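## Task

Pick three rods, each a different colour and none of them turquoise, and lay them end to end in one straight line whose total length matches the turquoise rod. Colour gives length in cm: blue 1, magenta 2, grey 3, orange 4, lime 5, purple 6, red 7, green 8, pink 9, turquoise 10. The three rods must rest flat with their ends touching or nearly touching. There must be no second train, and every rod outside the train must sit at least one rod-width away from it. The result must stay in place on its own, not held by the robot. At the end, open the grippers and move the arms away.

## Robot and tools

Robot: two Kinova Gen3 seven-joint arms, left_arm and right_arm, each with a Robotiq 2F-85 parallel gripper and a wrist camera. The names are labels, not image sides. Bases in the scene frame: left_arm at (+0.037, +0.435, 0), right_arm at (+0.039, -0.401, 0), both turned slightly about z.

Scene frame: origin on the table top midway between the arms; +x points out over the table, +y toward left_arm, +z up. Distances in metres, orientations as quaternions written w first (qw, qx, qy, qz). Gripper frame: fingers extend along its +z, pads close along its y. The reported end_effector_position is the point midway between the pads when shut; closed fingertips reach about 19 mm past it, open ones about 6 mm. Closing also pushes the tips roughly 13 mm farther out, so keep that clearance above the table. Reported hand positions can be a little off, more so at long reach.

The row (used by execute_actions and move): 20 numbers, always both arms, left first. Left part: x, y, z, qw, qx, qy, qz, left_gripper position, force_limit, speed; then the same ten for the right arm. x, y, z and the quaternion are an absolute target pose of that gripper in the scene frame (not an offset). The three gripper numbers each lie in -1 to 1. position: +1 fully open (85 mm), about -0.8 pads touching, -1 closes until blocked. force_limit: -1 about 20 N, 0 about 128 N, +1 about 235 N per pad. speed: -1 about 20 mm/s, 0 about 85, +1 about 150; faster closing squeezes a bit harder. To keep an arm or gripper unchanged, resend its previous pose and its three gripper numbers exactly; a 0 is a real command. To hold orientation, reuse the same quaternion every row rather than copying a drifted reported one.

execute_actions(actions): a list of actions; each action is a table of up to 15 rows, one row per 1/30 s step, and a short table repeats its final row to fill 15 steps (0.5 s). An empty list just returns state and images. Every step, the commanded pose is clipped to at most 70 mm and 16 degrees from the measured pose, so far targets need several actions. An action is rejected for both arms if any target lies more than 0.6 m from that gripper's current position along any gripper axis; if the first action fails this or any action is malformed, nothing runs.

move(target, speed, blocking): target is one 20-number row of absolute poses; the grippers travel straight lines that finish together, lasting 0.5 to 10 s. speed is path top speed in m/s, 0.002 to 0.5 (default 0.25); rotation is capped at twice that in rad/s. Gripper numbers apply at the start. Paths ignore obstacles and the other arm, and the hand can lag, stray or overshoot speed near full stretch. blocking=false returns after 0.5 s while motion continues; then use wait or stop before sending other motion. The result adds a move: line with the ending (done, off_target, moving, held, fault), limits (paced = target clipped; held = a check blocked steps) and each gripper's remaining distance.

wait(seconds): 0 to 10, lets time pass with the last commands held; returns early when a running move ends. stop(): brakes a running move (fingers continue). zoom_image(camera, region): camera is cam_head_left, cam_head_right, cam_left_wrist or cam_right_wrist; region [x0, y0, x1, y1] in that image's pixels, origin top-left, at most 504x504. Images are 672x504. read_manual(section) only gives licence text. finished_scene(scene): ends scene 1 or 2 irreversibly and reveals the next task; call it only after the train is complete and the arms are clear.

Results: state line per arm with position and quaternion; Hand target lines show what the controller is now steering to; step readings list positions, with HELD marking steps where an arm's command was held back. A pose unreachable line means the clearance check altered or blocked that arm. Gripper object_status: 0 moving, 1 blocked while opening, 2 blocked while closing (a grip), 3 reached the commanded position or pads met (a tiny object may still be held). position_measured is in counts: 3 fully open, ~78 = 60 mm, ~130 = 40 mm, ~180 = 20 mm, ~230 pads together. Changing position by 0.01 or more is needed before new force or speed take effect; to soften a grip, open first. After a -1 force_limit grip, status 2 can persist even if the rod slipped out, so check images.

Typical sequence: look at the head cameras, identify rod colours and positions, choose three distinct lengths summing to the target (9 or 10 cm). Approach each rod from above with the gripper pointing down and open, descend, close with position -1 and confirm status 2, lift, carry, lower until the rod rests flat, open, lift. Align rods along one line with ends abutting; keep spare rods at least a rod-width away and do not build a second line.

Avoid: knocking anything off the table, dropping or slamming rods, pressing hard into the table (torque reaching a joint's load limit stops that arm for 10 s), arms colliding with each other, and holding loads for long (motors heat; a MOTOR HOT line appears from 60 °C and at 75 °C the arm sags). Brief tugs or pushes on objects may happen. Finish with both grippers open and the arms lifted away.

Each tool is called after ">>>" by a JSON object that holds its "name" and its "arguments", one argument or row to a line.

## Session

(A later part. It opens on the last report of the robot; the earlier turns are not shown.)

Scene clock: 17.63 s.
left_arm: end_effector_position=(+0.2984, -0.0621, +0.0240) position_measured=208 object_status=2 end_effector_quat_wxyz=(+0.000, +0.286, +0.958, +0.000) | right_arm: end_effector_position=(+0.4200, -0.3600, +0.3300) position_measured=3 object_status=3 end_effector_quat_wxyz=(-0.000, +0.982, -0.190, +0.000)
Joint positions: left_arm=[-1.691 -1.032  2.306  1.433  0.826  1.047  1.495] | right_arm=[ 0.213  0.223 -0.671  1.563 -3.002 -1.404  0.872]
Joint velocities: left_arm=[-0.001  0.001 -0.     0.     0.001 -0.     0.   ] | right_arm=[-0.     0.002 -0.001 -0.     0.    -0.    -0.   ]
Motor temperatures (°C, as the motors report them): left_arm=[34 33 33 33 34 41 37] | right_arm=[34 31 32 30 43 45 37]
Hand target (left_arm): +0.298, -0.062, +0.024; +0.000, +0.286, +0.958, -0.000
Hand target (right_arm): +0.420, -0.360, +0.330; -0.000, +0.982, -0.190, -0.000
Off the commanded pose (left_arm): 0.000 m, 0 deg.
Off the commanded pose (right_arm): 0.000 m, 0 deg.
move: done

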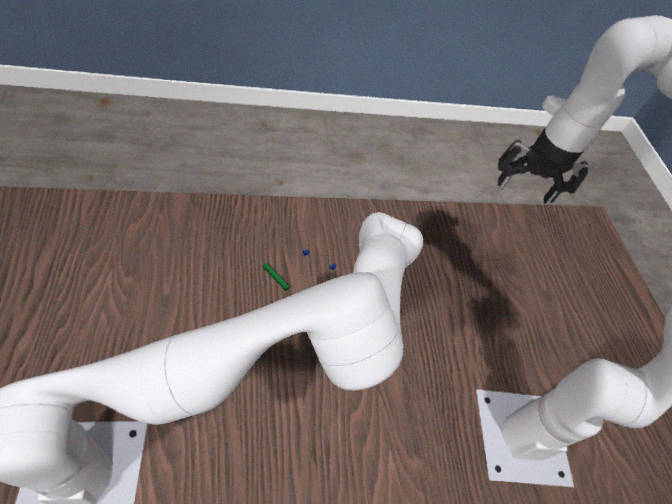

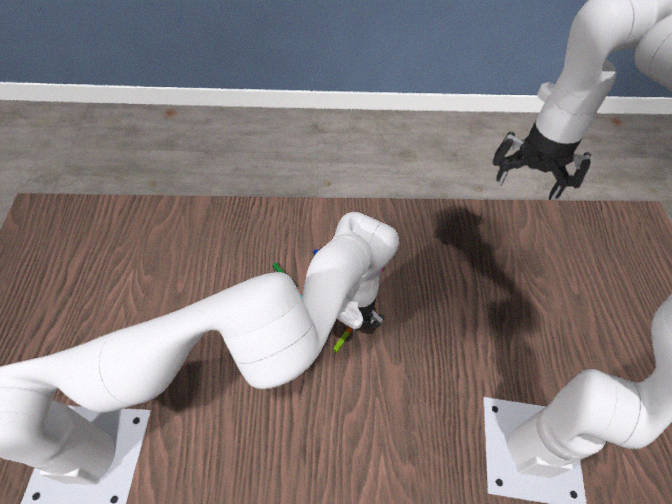

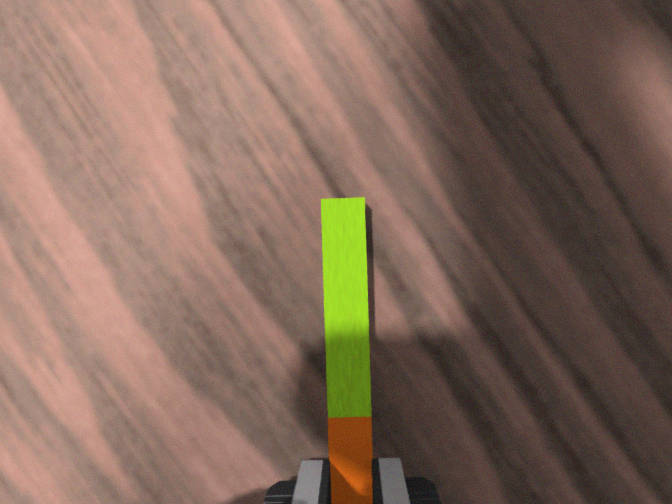

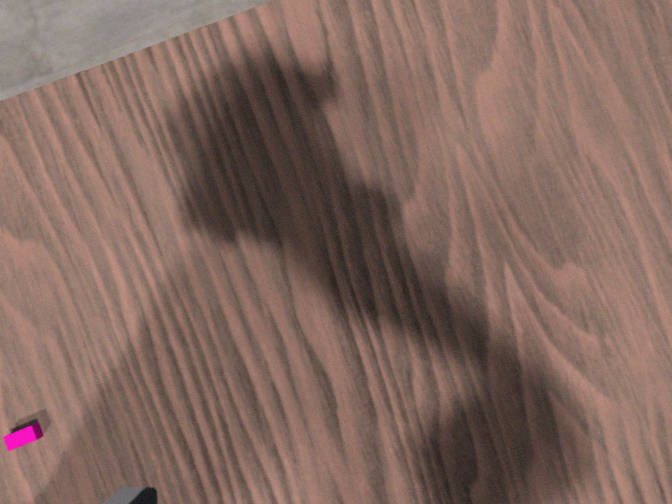

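>>> {"name": "execute_actions", "arguments": {
  "actions": [
    [[0.2984,-0.0621,0.0238,0,0.2857,0.9583,0,-0.3,-0.7,0,0.42,-0.36,0.33,0,0.982,-0.19,0,1,0,0],[0.2984,-0.0621,0.0238,0,0.2857,0.9583,0,-0.3,-0.7,0,0.42,-0.36,0.33,0,0.982,-0.19,0,1,0,0],[0.2984,-0.0621,0.0238,0,0.2857,0.9583,0,-0.3,-0.7,0,0.42,-0.36,0.33,0,0.982,-0.19,0,1,0,0],[0.2984,-0.0621,0.0238,0,0.2857,0.9583,0,-0.3,-0.7,0,0.42,-0.36,0.33,0,0.982,-0.19,0,1,0,0],[0.2984,-0.0621,0.0238,0,0.2857,0.9583,0,-0.3,-0.7,0,0.42,-0.36,0.33,0,0.982,-0.19,0,1,0,0],[0.2984,-0.0621,0.0238,0,0.2857,0.9583,0,-0.3,-0.7,0,0.42,-0.36,0.33,0,0.982,-0.19,0,1,0,0],[0.2984,-0.0621,0.025,0,0.2857,0.9583,0,-0.3,-0.7,0,0.42,-0.36,0.33,0,0.982,-0.19,0,1,0,0],[0.2984,-0.0621,0.027,0,0.2857,0.9583,0,-0.3,-0.7,0,0.42,-0.36,0.33,0,0.982,-0.19,0,1,0,0],[0.2984,-0.0621,0.030,0,0.2857,0.9583,0,-0.3,-0.7,0,0.42,-0.36,0.33,0,0.982,-0.19,0,1,0,0],[0.2984,-0.0621,0.034,0,0.2857,0.9583,0,-0.3,-0.7,0,0.42,-0.36,0.33,0,0.982,-0.19,0,1,0,0],[0.2984,-0.0621,0.038,0,0.2857,0.9583,0,-0.3,-0.7,0,0.42,-0.36,0.33,0,0.982,-0.19,0,1,0,0],[0.2984,-0.0621,0.041,0,0.2857,0.9583,0,-0.3,-0.7,0,0.42,-0.36,0.33,0,0.982,-0.19,0,1,0,0],[0.2984,-0.0621,0.043,0,0.2857,0.9583,0,-0.3,-0.7,0,0.42,-0.36,0.33,0,0.982,-0.19,0,1,0,0],[0.2984,-0.0621,0.044,0,0.2857,0.9583,0,-0.3,-0.7,0,0.42,-0.36,0.33,0,0.982,-0.19,0,1,0,0]]
  ]
}}

>>> {"name": "move", "arguments": {
  "target": [0.461,-0.056,0.065,0,0.2857,0.9583,0,-0.3,-0.7,0,0.42,-0.36,0.33,0,0.982,-0.19,0,1,0,0],
  "speed": 0.3
}}

Scene clock: 19.57 s.
left_arm: end_effector_position=(+0.2988, -0.0620, +0.0430) position_measured=167 object_status=0 end_effector_quat_wxyz=(+0.000, +0.286, +0.958, +0.000) | right_arm: end_effector_position=(+0.4200, -0.3600, +0.3300) position_measured=3 object_status=3 end_effector_quat_wxyz=(-0.000, +0.982, -0.190, +0.000)
Joint positions: left_arm=[-1.684 -1.004  2.289  1.425  0.804  1.079  1.509] | right_arm=[ 0.213  0.223 -0.671  1.563 -3.002 -1.404  0.872]
Joint velocities: left_arm=[ 0.003  0.033 -0.038 -0.022 -0.038  0.06   0.025] | right_arm=[-0. -0. -0. -0. -0. -0.  0.]
Motor temperatures (°C, as the motors report them): left_arm=[34 33 33 33 34 41 37] | right_arm=[34 31 32 30 43 45 37]
Hand target (left_arm): +0.298, -0.062, +0.044; +0.000, +0.286, +0.958, +0.000
Hand target (right_arm): +0.420, -0.360, +0.330; -0.000, +0.982, -0.190, -0.000
Off the commanded pose (left_arm): 0.001 m, 0 deg.
Off the commanded pose (right_arm): 0.000 m, 0 deg.
Step readings (end_effector_position):
0: left_arm (+0.2984, -0.0621, +0.0240) | right_arm (+0.4200, -0.3600, +0.3300)
1: left_arm (+0.2984, -0.0621, +0.0240) | right_arm (+0.4200, -0.3600, +0.3300)
2: left_arm (+0.2984, -0.0621, +0.0239) | right_arm (+0.4200, -0.3600, +0.3300)
4: left_arm (+0.2984, -0.0621, +0.0238) | right_arm (+0.4200, -0.3600, +0.3300)
8: left_arm (+0.2982, -0.0622, +0.0249) | right_arm (+0.4200, -0.3600, +0.3300)
15: end_effector_position above

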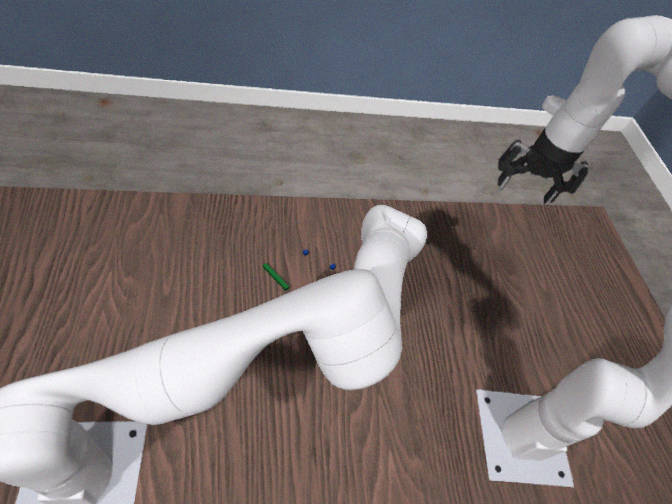

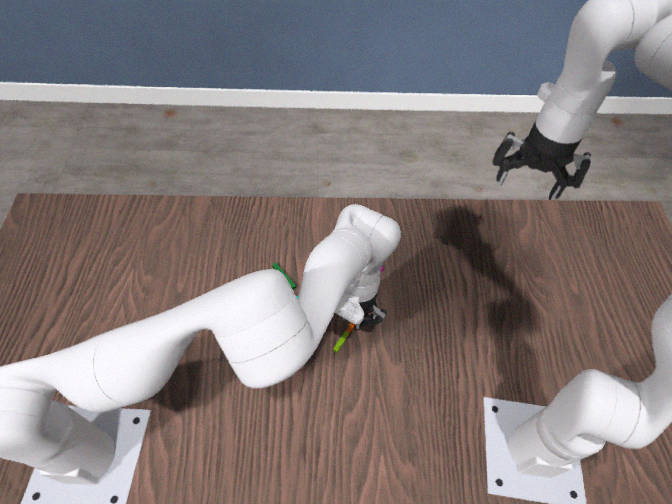

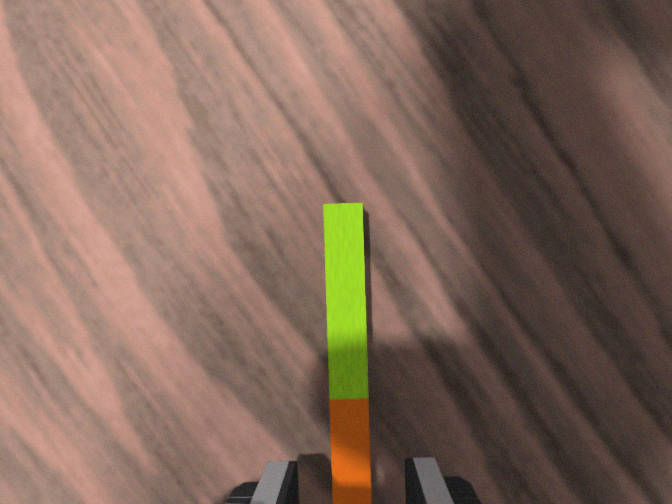

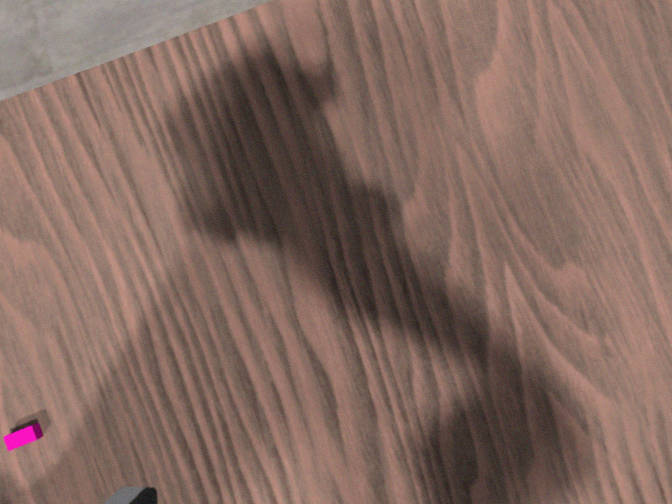

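Scene clock: 20.63 s.
left_arm: end_effector_position=(+0.4605, -0.0562, +0.0654) position_measured=167 object_status=3 end_effector_quat_wxyz=(+0.000, +0.286, +0.958, -0.001) | right_arm: end_effector_position=(+0.4200, -0.3600, +0.3300) position_measured=3 object_status=3 end_effector_quat_wxyz=(-0.000, +0.982, -0.190, +0.000)
Joint positions: left_arm=[-2.035 -1.129  2.287  0.978  0.783  1.315  1.459] | right_arm=[ 0.213  0.223 -0.671  1.563 -3.002 -1.404  0.872]
Joint velocities: left_arm=[-0.01  -0.009 -0.001 -0.004  0.     0.003  0.   ] | right_arm=[-0.     0.    -0.001  0.    -0.001  0.     0.   ]
Motor temperatures (°C, as the motors report them): left_arm=[34 33 33 33 34 41 37] | right_arm=[34 31 32 30 43 45 37]
Hand target (left_arm): +0.461, -0.056, +0.065; -0.000, +0.286, +0.958, -0.000
Hand target (right_arm): +0.420, -0.360, +0.330; -0.000, +0.982, -0.190, -0.000
Off the commanded pose (left_arm): 0.001 m, 0 deg.
Off the commanded pose (right_arm): 0.000 m, 0 deg.
move: done

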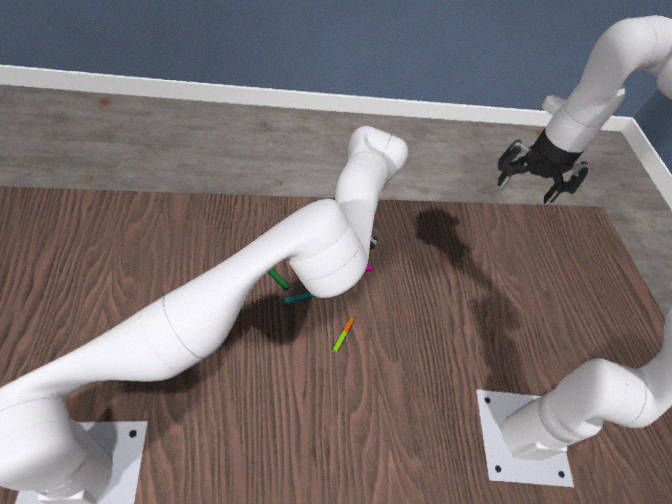

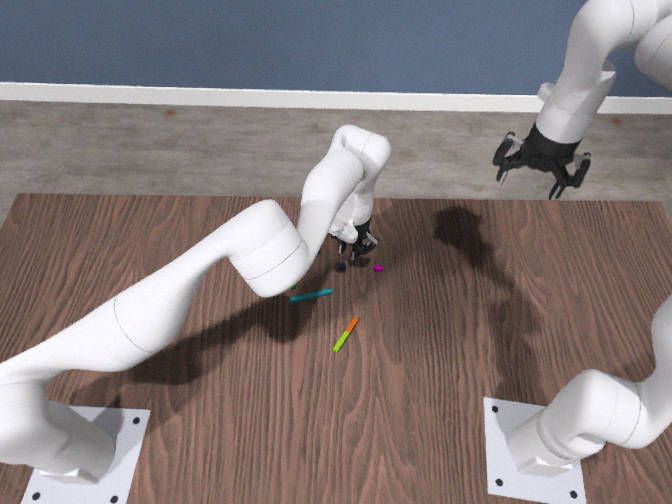

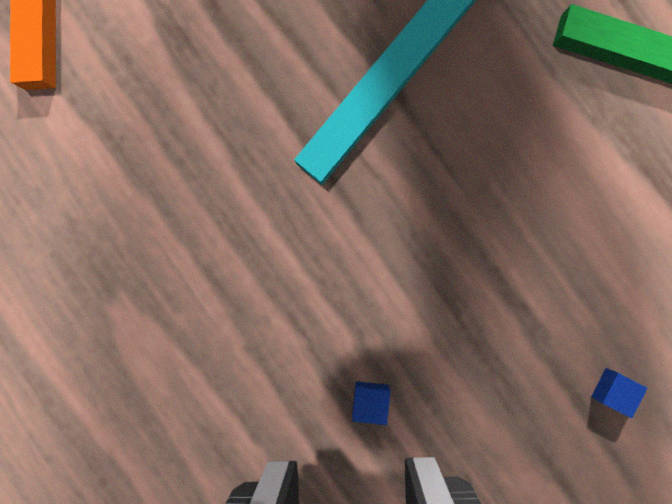

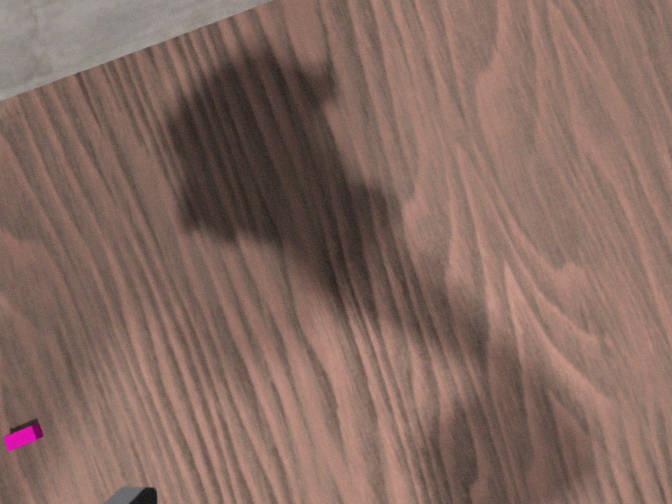

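>>> {"name": "zoom_image", "arguments": {
  "camera": "cam_left_wrist",
  "region": [310, 350, 430, 470]
}}

Region (310, 350, 430, 470) of cam_left_wrist's 672x504 image, scaled by 4.200.

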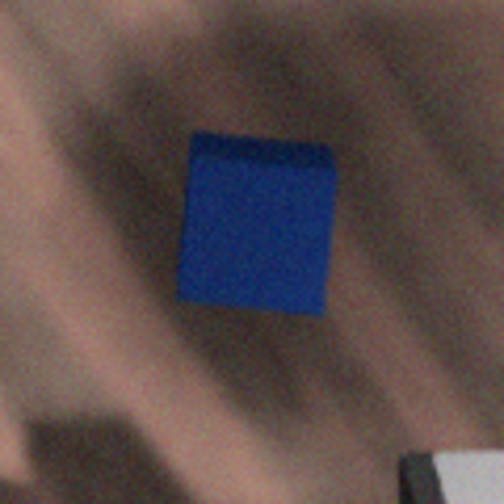

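>>> {"name": "move", "arguments": {
  "target": [0.4588,-0.0491,0.0258,0,0.3469,0.9379,0,-0.3,-0.7,0,0.42,-0.36,0.33,0,0.982,-0.19,0,1,0,0],
  "speed": 0.1
}}

>>> {"name": "zoom_image", "arguments": {
  "camera": "cam_left_wrist",
  "region": [260, 364, 440, 504]
}}

Scene clock: 22.50 s.
left_arm: end_effector_position=(+0.4588, -0.0491, +0.0258) position_measured=167 object_status=3 end_effector_quat_wxyz=(-0.000, +0.347, +0.938, -0.000) | right_arm: end_effector_position=(+0.4200, -0.3600, +0.3300) position_measured=3 object_status=3 end_effector_quat_wxyz=(-0.000, +0.982, -0.190, +0.000)
Joint positions: left_arm=[-2.036 -1.161  2.327  1.04   0.789  1.223  1.303] | right_arm=[ 0.213  0.223 -0.671  1.563 -3.002 -1.404  0.872]
Joint velocities: left_arm=[ 0.001  0.    -0.002  0.    -0.    -0.001 -0.   ] | right_arm=[-0.     0.    -0.002  0.001 -0.001 -0.     0.   ]
Motor temperatures (°C, as the motors report them): left_arm=[34 33 33 33 34 41 37] | right_arm=[34 31 32 30 43 45 37]
Hand target (left_arm): +0.459, -0.049, +0.026; +0.000, +0.347, +0.938, -0.000
Hand target (right_arm): +0.420, -0.360, +0.330; -0.000, +0.982, -0.190, -0.000
Off the commanded pose (left_arm): 0.000 m, 0 deg.
Off the commanded pose (right_arm): 0.000 m, 0 deg.
move: done

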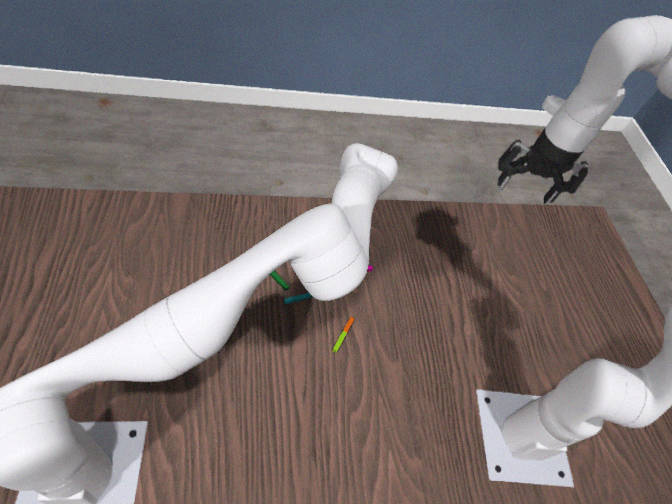

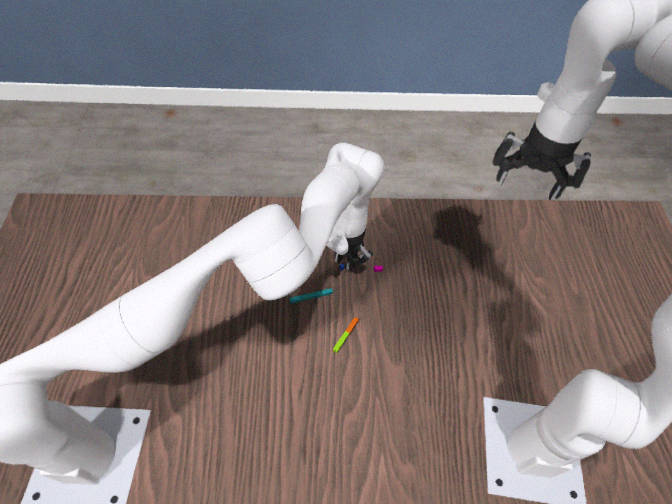

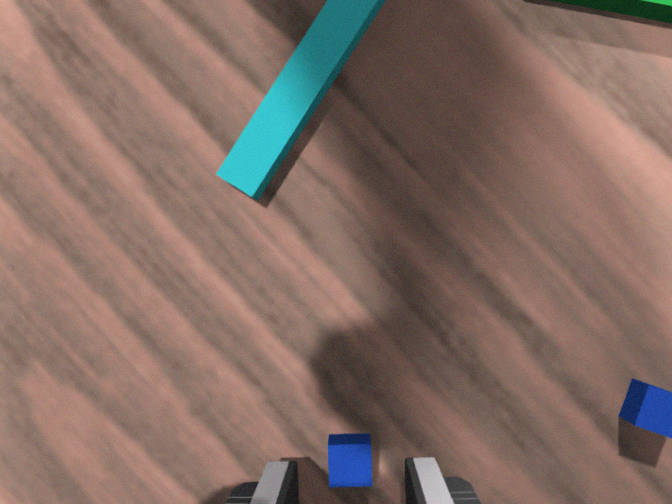

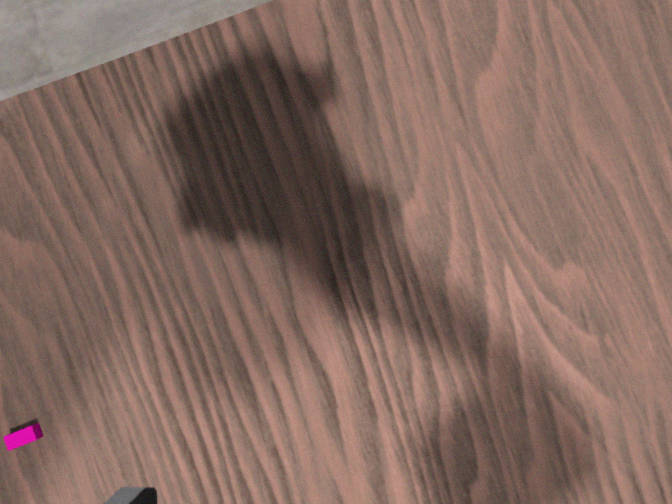

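Region (260, 364, 440, 504) of cam_left_wrist's 672x504 image, scaled by 2.800.

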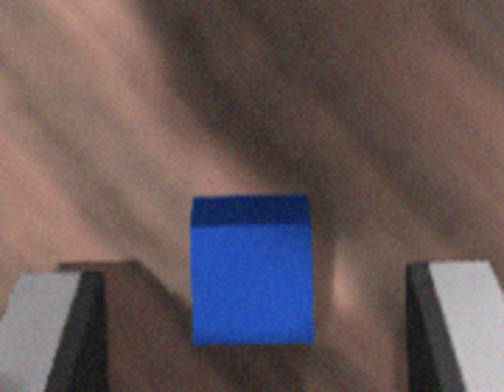

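>>> {"name": "execute_actions", "arguments": {
  "actions": [
    [[0.4583,-0.0486,0.0254,0,0.3469,0.9379,0,-0.3,-0.7,0,0.42,-0.36,0.33,0,0.982,-0.19,0,1,0,0],[0.4577,-0.0481,0.025,0,0.3469,0.9379,0,-0.3,-0.7,0,0.42,-0.36,0.33,0,0.982,-0.19,0,1,0,0],[0.4577,-0.0481,0.025,0,0.3469,0.9379,0,-0.3,-0.7,0,0.42,-0.36,0.33,0,0.982,-0.19,0,1,0,0],[0.4577,-0.0481,0.025,0,0.3469,0.9379,0,-1,-0.7,0,0.42,-0.36,0.33,0,0.982,-0.19,0,1,0,0]]
  ]
}}

>>> {"name": "move", "arguments": {
  "target": [0.45,-0.05,0.042,0,0.3469,0.9379,0,-1,-0.7,0,0.42,-0.36,0.33,0,0.982,-0.19,0,1,0,0],
  "speed": 0.15
}}

Scene clock: 24.13 s.
left_arm: end_effector_position=(+0.4577, -0.0481, +0.0250) position_measured=210 object_status=0 end_effector_quat_wxyz=(+0.000, +0.347, +0.938, -0.000) | right_arm: end_effector_position=(+0.4200, -0.3600, +0.3300) position_measured=3 object_status=3 end_effector_quat_wxyz=(-0.000, +0.982, -0.190, +0.000)
Joint positions: left_arm=[-2.034 -1.159  2.327  1.048  0.789  1.218  1.299] | right_arm=[ 0.213  0.223 -0.671  1.563 -3.002 -1.404  0.872]
Joint velocities: left_arm=[ 0.001 -0.    -0.001  0.     0.     0.001 -0.   ] | right_arm=[-0.     0.    -0.001 -0.001 -0.001 -0.     0.   ]
Motor temperatures (°C, as the motors report them): left_arm=[34 33 33 33 34 41 37] | right_arm=[34 31 32 30 43 45 37]
Hand target (left_arm): +0.458, -0.048, +0.025; +0.000, +0.347, +0.938, -0.000
Hand target (right_arm): +0.420, -0.360, +0.330; -0.000, +0.982, -0.190, -0.000
Off the commanded pose (left_arm): 0.000 m, 0 deg.
Off the commanded pose (right_arm): 0.000 m, 0 deg.
Step readings (end_effector_position):
0: left_arm (+0.4588, -0.0491, +0.0258) | right_arm (+0.4200, -0.3600, +0.3300)
1: left_arm (+0.4587, -0.0491, +0.0258) | right_arm (+0.4200, -0.3600, +0.3300)
2: left_arm (+0.4583, -0.0488, +0.0257) | right_arm (+0.4200, -0.3600, +0.3300)
4: left_arm (+0.4577, -0.0483, +0.0252) | right_arm (+0.4200, -0.3600, +0.3300)
8: left_arm (+0.4578, -0.0480, +0.0249) | right_arm (+0.4200, -0.3600, +0.3300)
15: end_effector_position above

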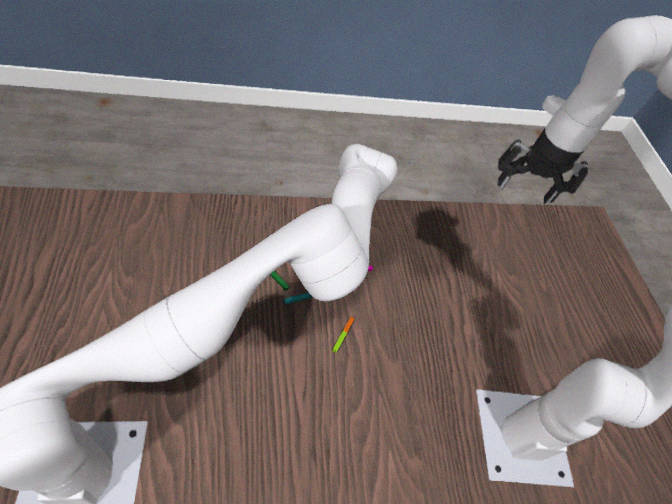

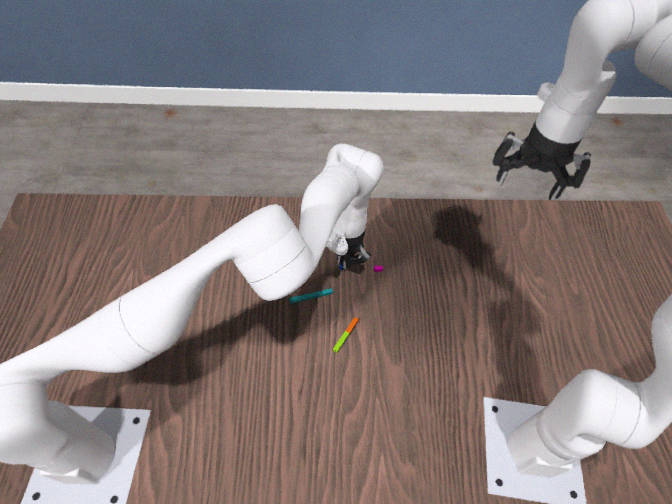

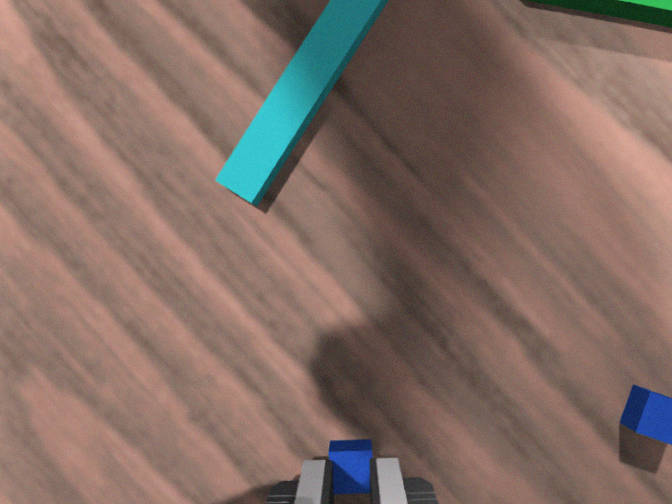

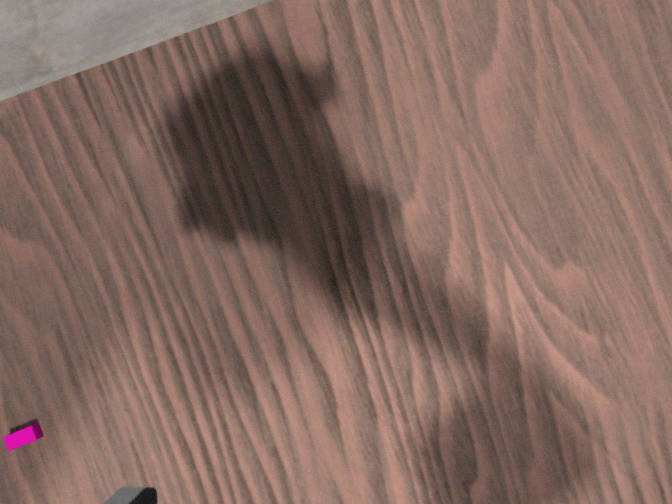

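Scene clock: 24.83 s.
left_arm: end_effector_position=(+0.4501, -0.0499, +0.0419) position_measured=210 object_status=2 end_effector_quat_wxyz=(-0.000, +0.347, +0.938, +0.000) | right_arm: end_effector_position=(+0.4200, -0.3600, +0.3300) position_measured=3 object_status=3 end_effector_quat_wxyz=(-0.000, +0.982, -0.190, +0.000)
Joint positions: left_arm=[-2.016 -1.13   2.318  1.059  0.778  1.238  1.31 ] | right_arm=[ 0.213  0.223 -0.671  1.563 -3.002 -1.404  0.872]
Joint velocities: left_arm=[ 0.002  0.003 -0.     0.001  0.     0.002  0.   ] | right_arm=[ 0.001 -0.001  0.    -0.     0.001  0.    -0.   ]
Motor temperatures (°C, as the motors report them): left_arm=[34 33 33 33 34 41 37] | right_arm=[34 31 32 30 43 45 37]
Hand target (left_arm): +0.450, -0.050, +0.042; +0.000, +0.347, +0.938, +0.000
Hand target (right_arm): +0.420, -0.360, +0.330; -0.000, +0.982, -0.190, -0.000
Off the commanded pose (left_arm): 0.000 m, 0 deg.
Off the commanded pose (right_arm): 0.000 m, 0 deg.
move: done

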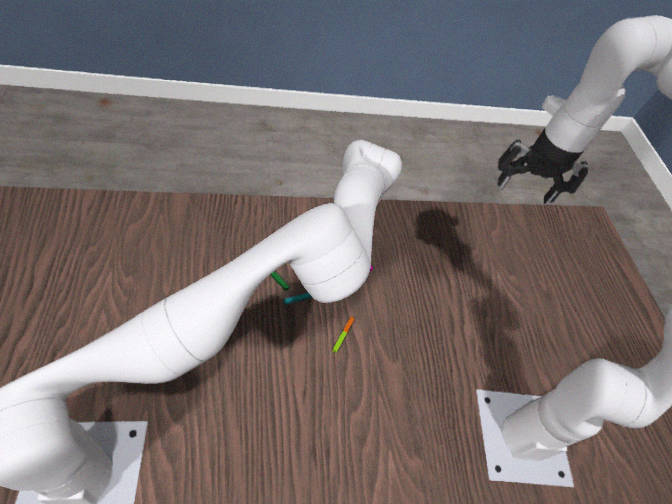

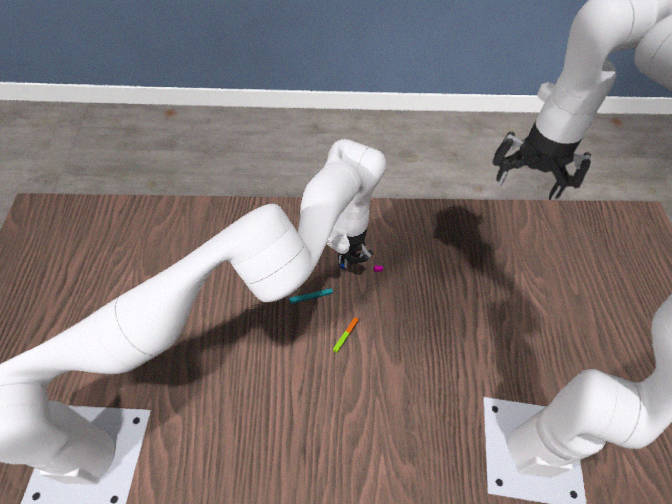

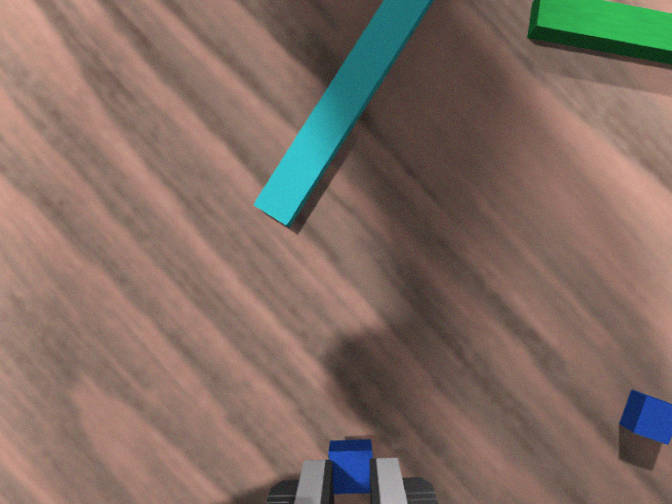

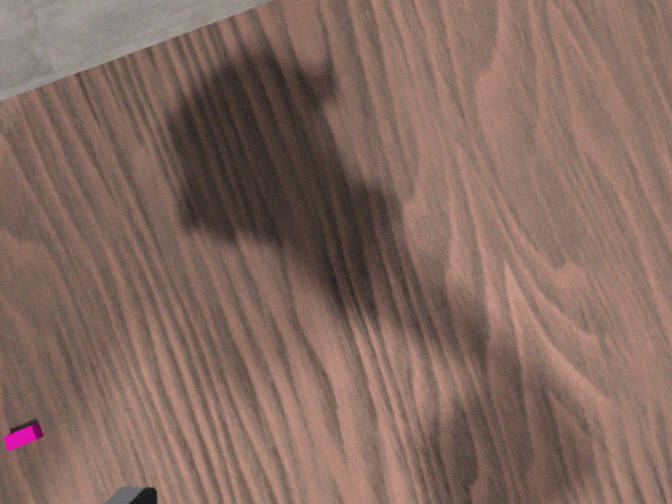

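>>> {"name": "move", "arguments": {
  "target": [0.330,-0.0828,0.028,0,0.2857,0.9583,0,-1,-0.7,0,0.42,-0.36,0.33,0,0.982,-0.19,0,1,0,0],
  "speed": 0.2
}}

>>> {"name": "zoom_image", "arguments": {
  "camera": "cam_left_wrist",
  "region": [260, 324, 440, 504]
}}

Scene clock: 26.37 s.
left_arm: end_effector_position=(+0.3306, -0.0826, +0.0279) position_measured=210 object_status=2 end_effector_quat_wxyz=(+0.000, +0.285, +0.958, +0.000) | right_arm: end_effector_position=(+0.4200, -0.3600, +0.3300) position_measured=3 object_status=3 end_effector_quat_wxyz=(-0.000, +0.982, -0.190, +0.000)
Joint positions: left_arm=[-1.759 -1.082  2.299  1.281  0.817  1.128  1.527] | right_arm=[ 0.213  0.223 -0.671  1.563 -3.002 -1.404  0.872]
Joint velocities: left_arm=[ 0.009  0.002  0.001  0.002 -0.001 -0.     0.001] | right_arm=[ 0.001 -0.001 -0.001  0.001 -0.    -0.    -0.   ]
Motor temperatures (°C, as the motors report them): left_arm=[34 34 33 33 34 41 37] | right_arm=[34 31 32 30 43 45 37]
Hand target (left_arm): +0.330, -0.083, +0.028; +0.000, +0.286, +0.958, +0.000
Hand target (right_arm): +0.420, -0.360, +0.330; -0.000, +0.982, -0.190, -0.000
Off the commanded pose (left_arm): 0.001 m, 0 deg.
Off the commanded pose (right_arm): 0.000 m, 0 deg.
move: done

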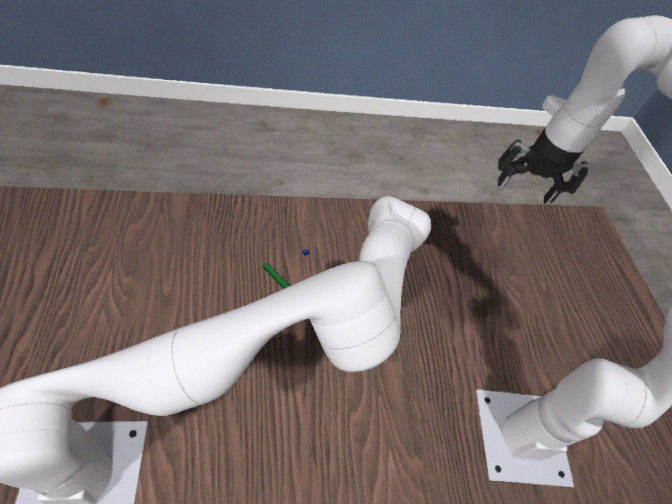

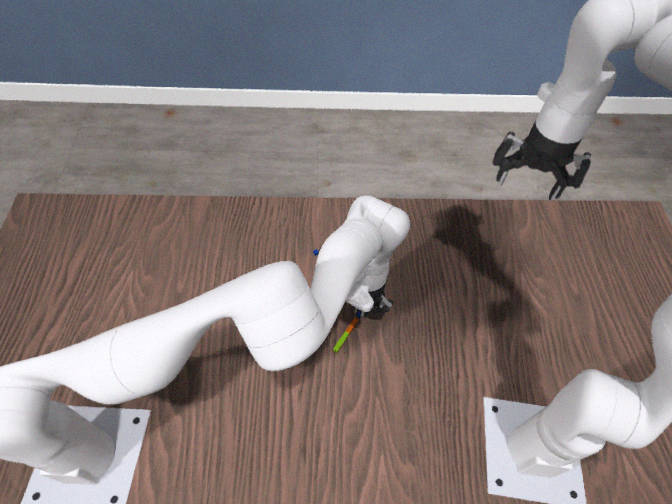

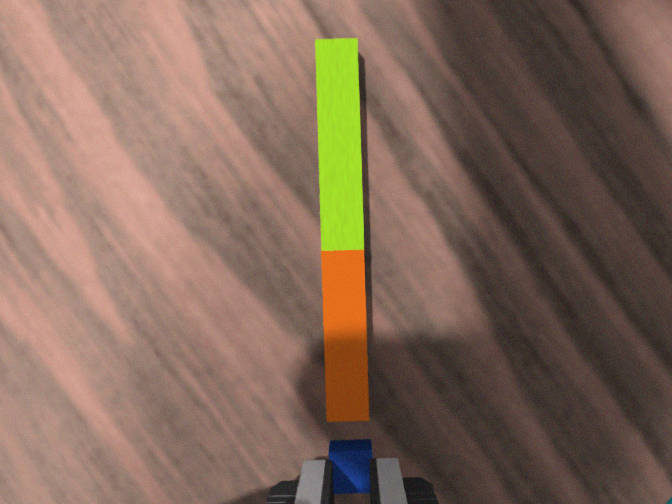

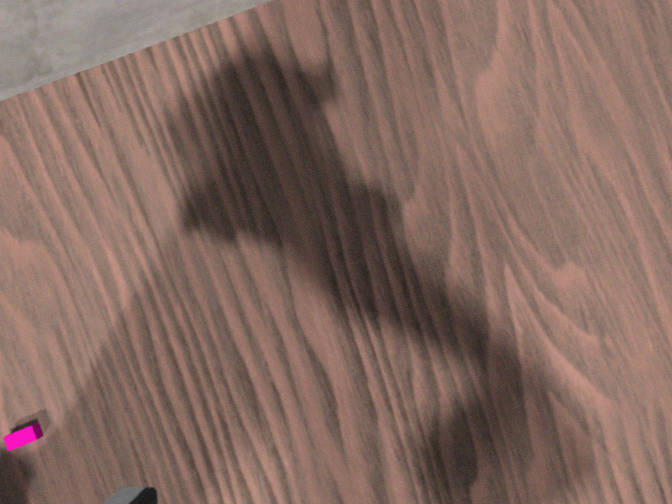

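Region (260, 324, 440, 504) of cam_left_wrist's 672x504 image, scaled by 2.800.

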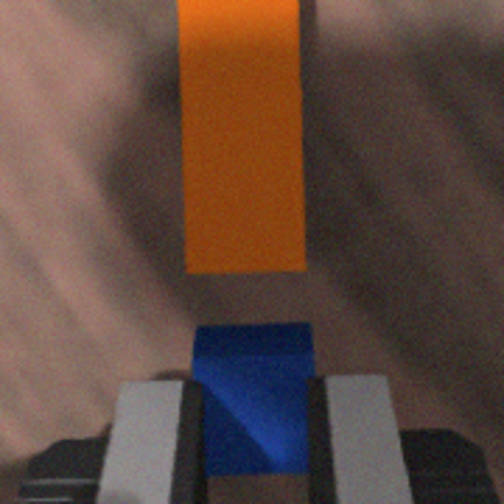

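>>> {"name": "move", "arguments": {
  "target": [0.3252,-0.0796,0.0245,0,0.2857,0.9583,0,-1,-0.7,0,0.42,-0.36,0.33,0,0.982,-0.19,0,1,0,0],
  "speed": 0.02
}}

>>> {"name": "zoom_image", "arguments": {
  "camera": "cam_left_wrist",
  "region": [260, 324, 440, 504]
}}

Scene clock: 27.83 s.
left_arm: end_effector_position=(+0.3255, -0.0798, +0.0248) position_measured=210 object_status=2 end_effector_quat_wxyz=(+0.000, +0.286, +0.958, -0.000) | right_arm: end_effector_position=(+0.4200, -0.3600, +0.3300) position_measured=3 object_status=3 end_effector_quat_wxyz=(-0.000, +0.982, -0.190, +0.000)
Joint positions: left_arm=[-1.748 -1.077  2.302  1.307  0.821  1.11   1.519] | right_arm=[ 0.213  0.223 -0.671  1.563 -3.002 -1.404  0.872]
Joint velocities: left_arm=[ 0.     0.001 -0.     0.001 -0.002 -0.     0.   ] | right_arm=[ 0.    -0.001  0.     0.001 -0.     0.     0.   ]
Motor temperatures (°C, as the motors report them): left_arm=[34 34 33 33 34 41 37] | right_arm=[34 31 32 30 43 45 37]
Hand target (left_arm): +0.325, -0.080, +0.025; +0.000, +0.286, +0.958, -0.000
Hand target (right_arm): +0.420, -0.360, +0.330; -0.000, +0.982, -0.190, -0.000
Off the commanded pose (left_arm): 0.000 m, 0 deg.
Off the commanded pose (right_arm): 0.000 m, 0 deg.
move: done

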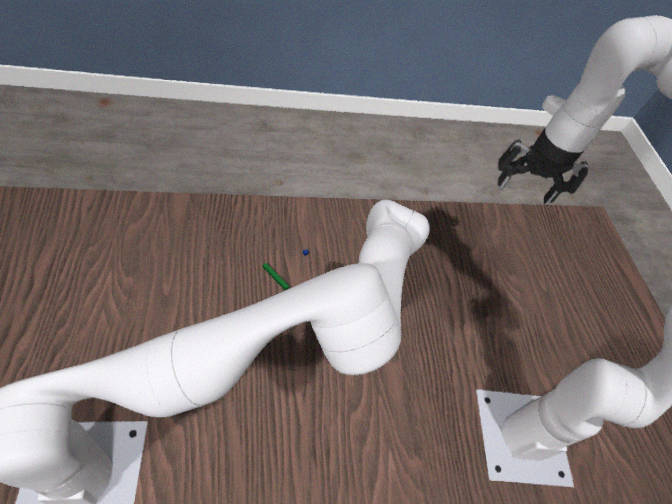

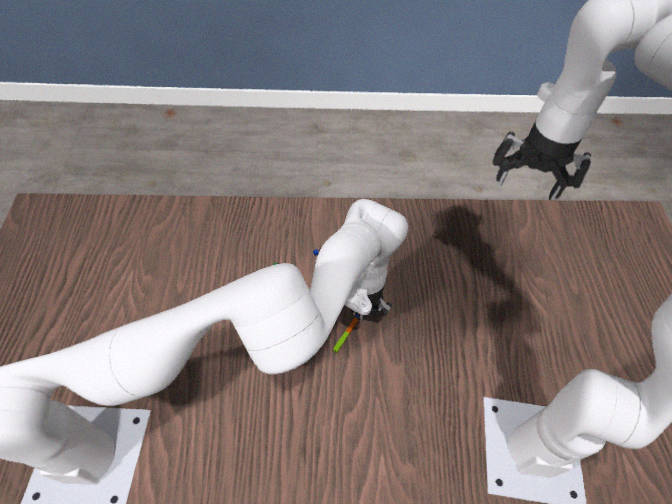

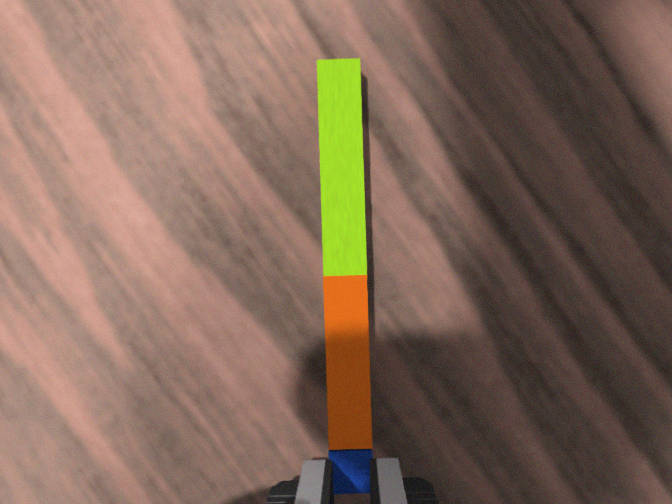

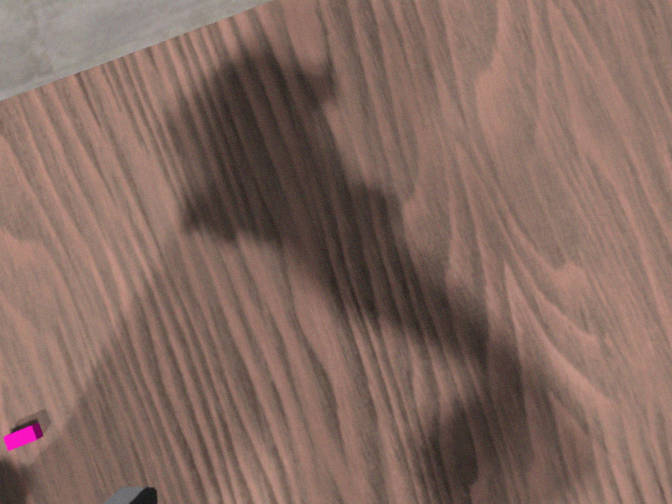

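Region (260, 324, 440, 504) of cam_left_wrist's 672x504 image, scaled by 2.800.

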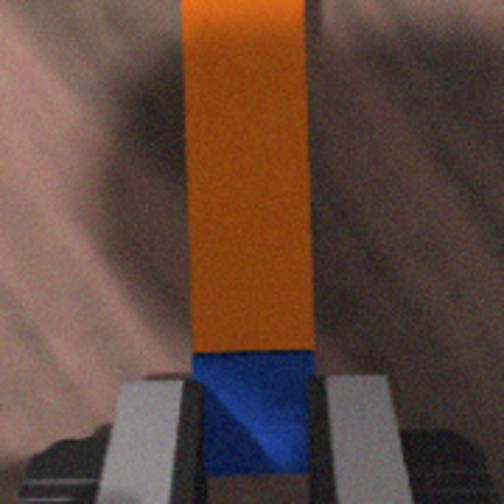

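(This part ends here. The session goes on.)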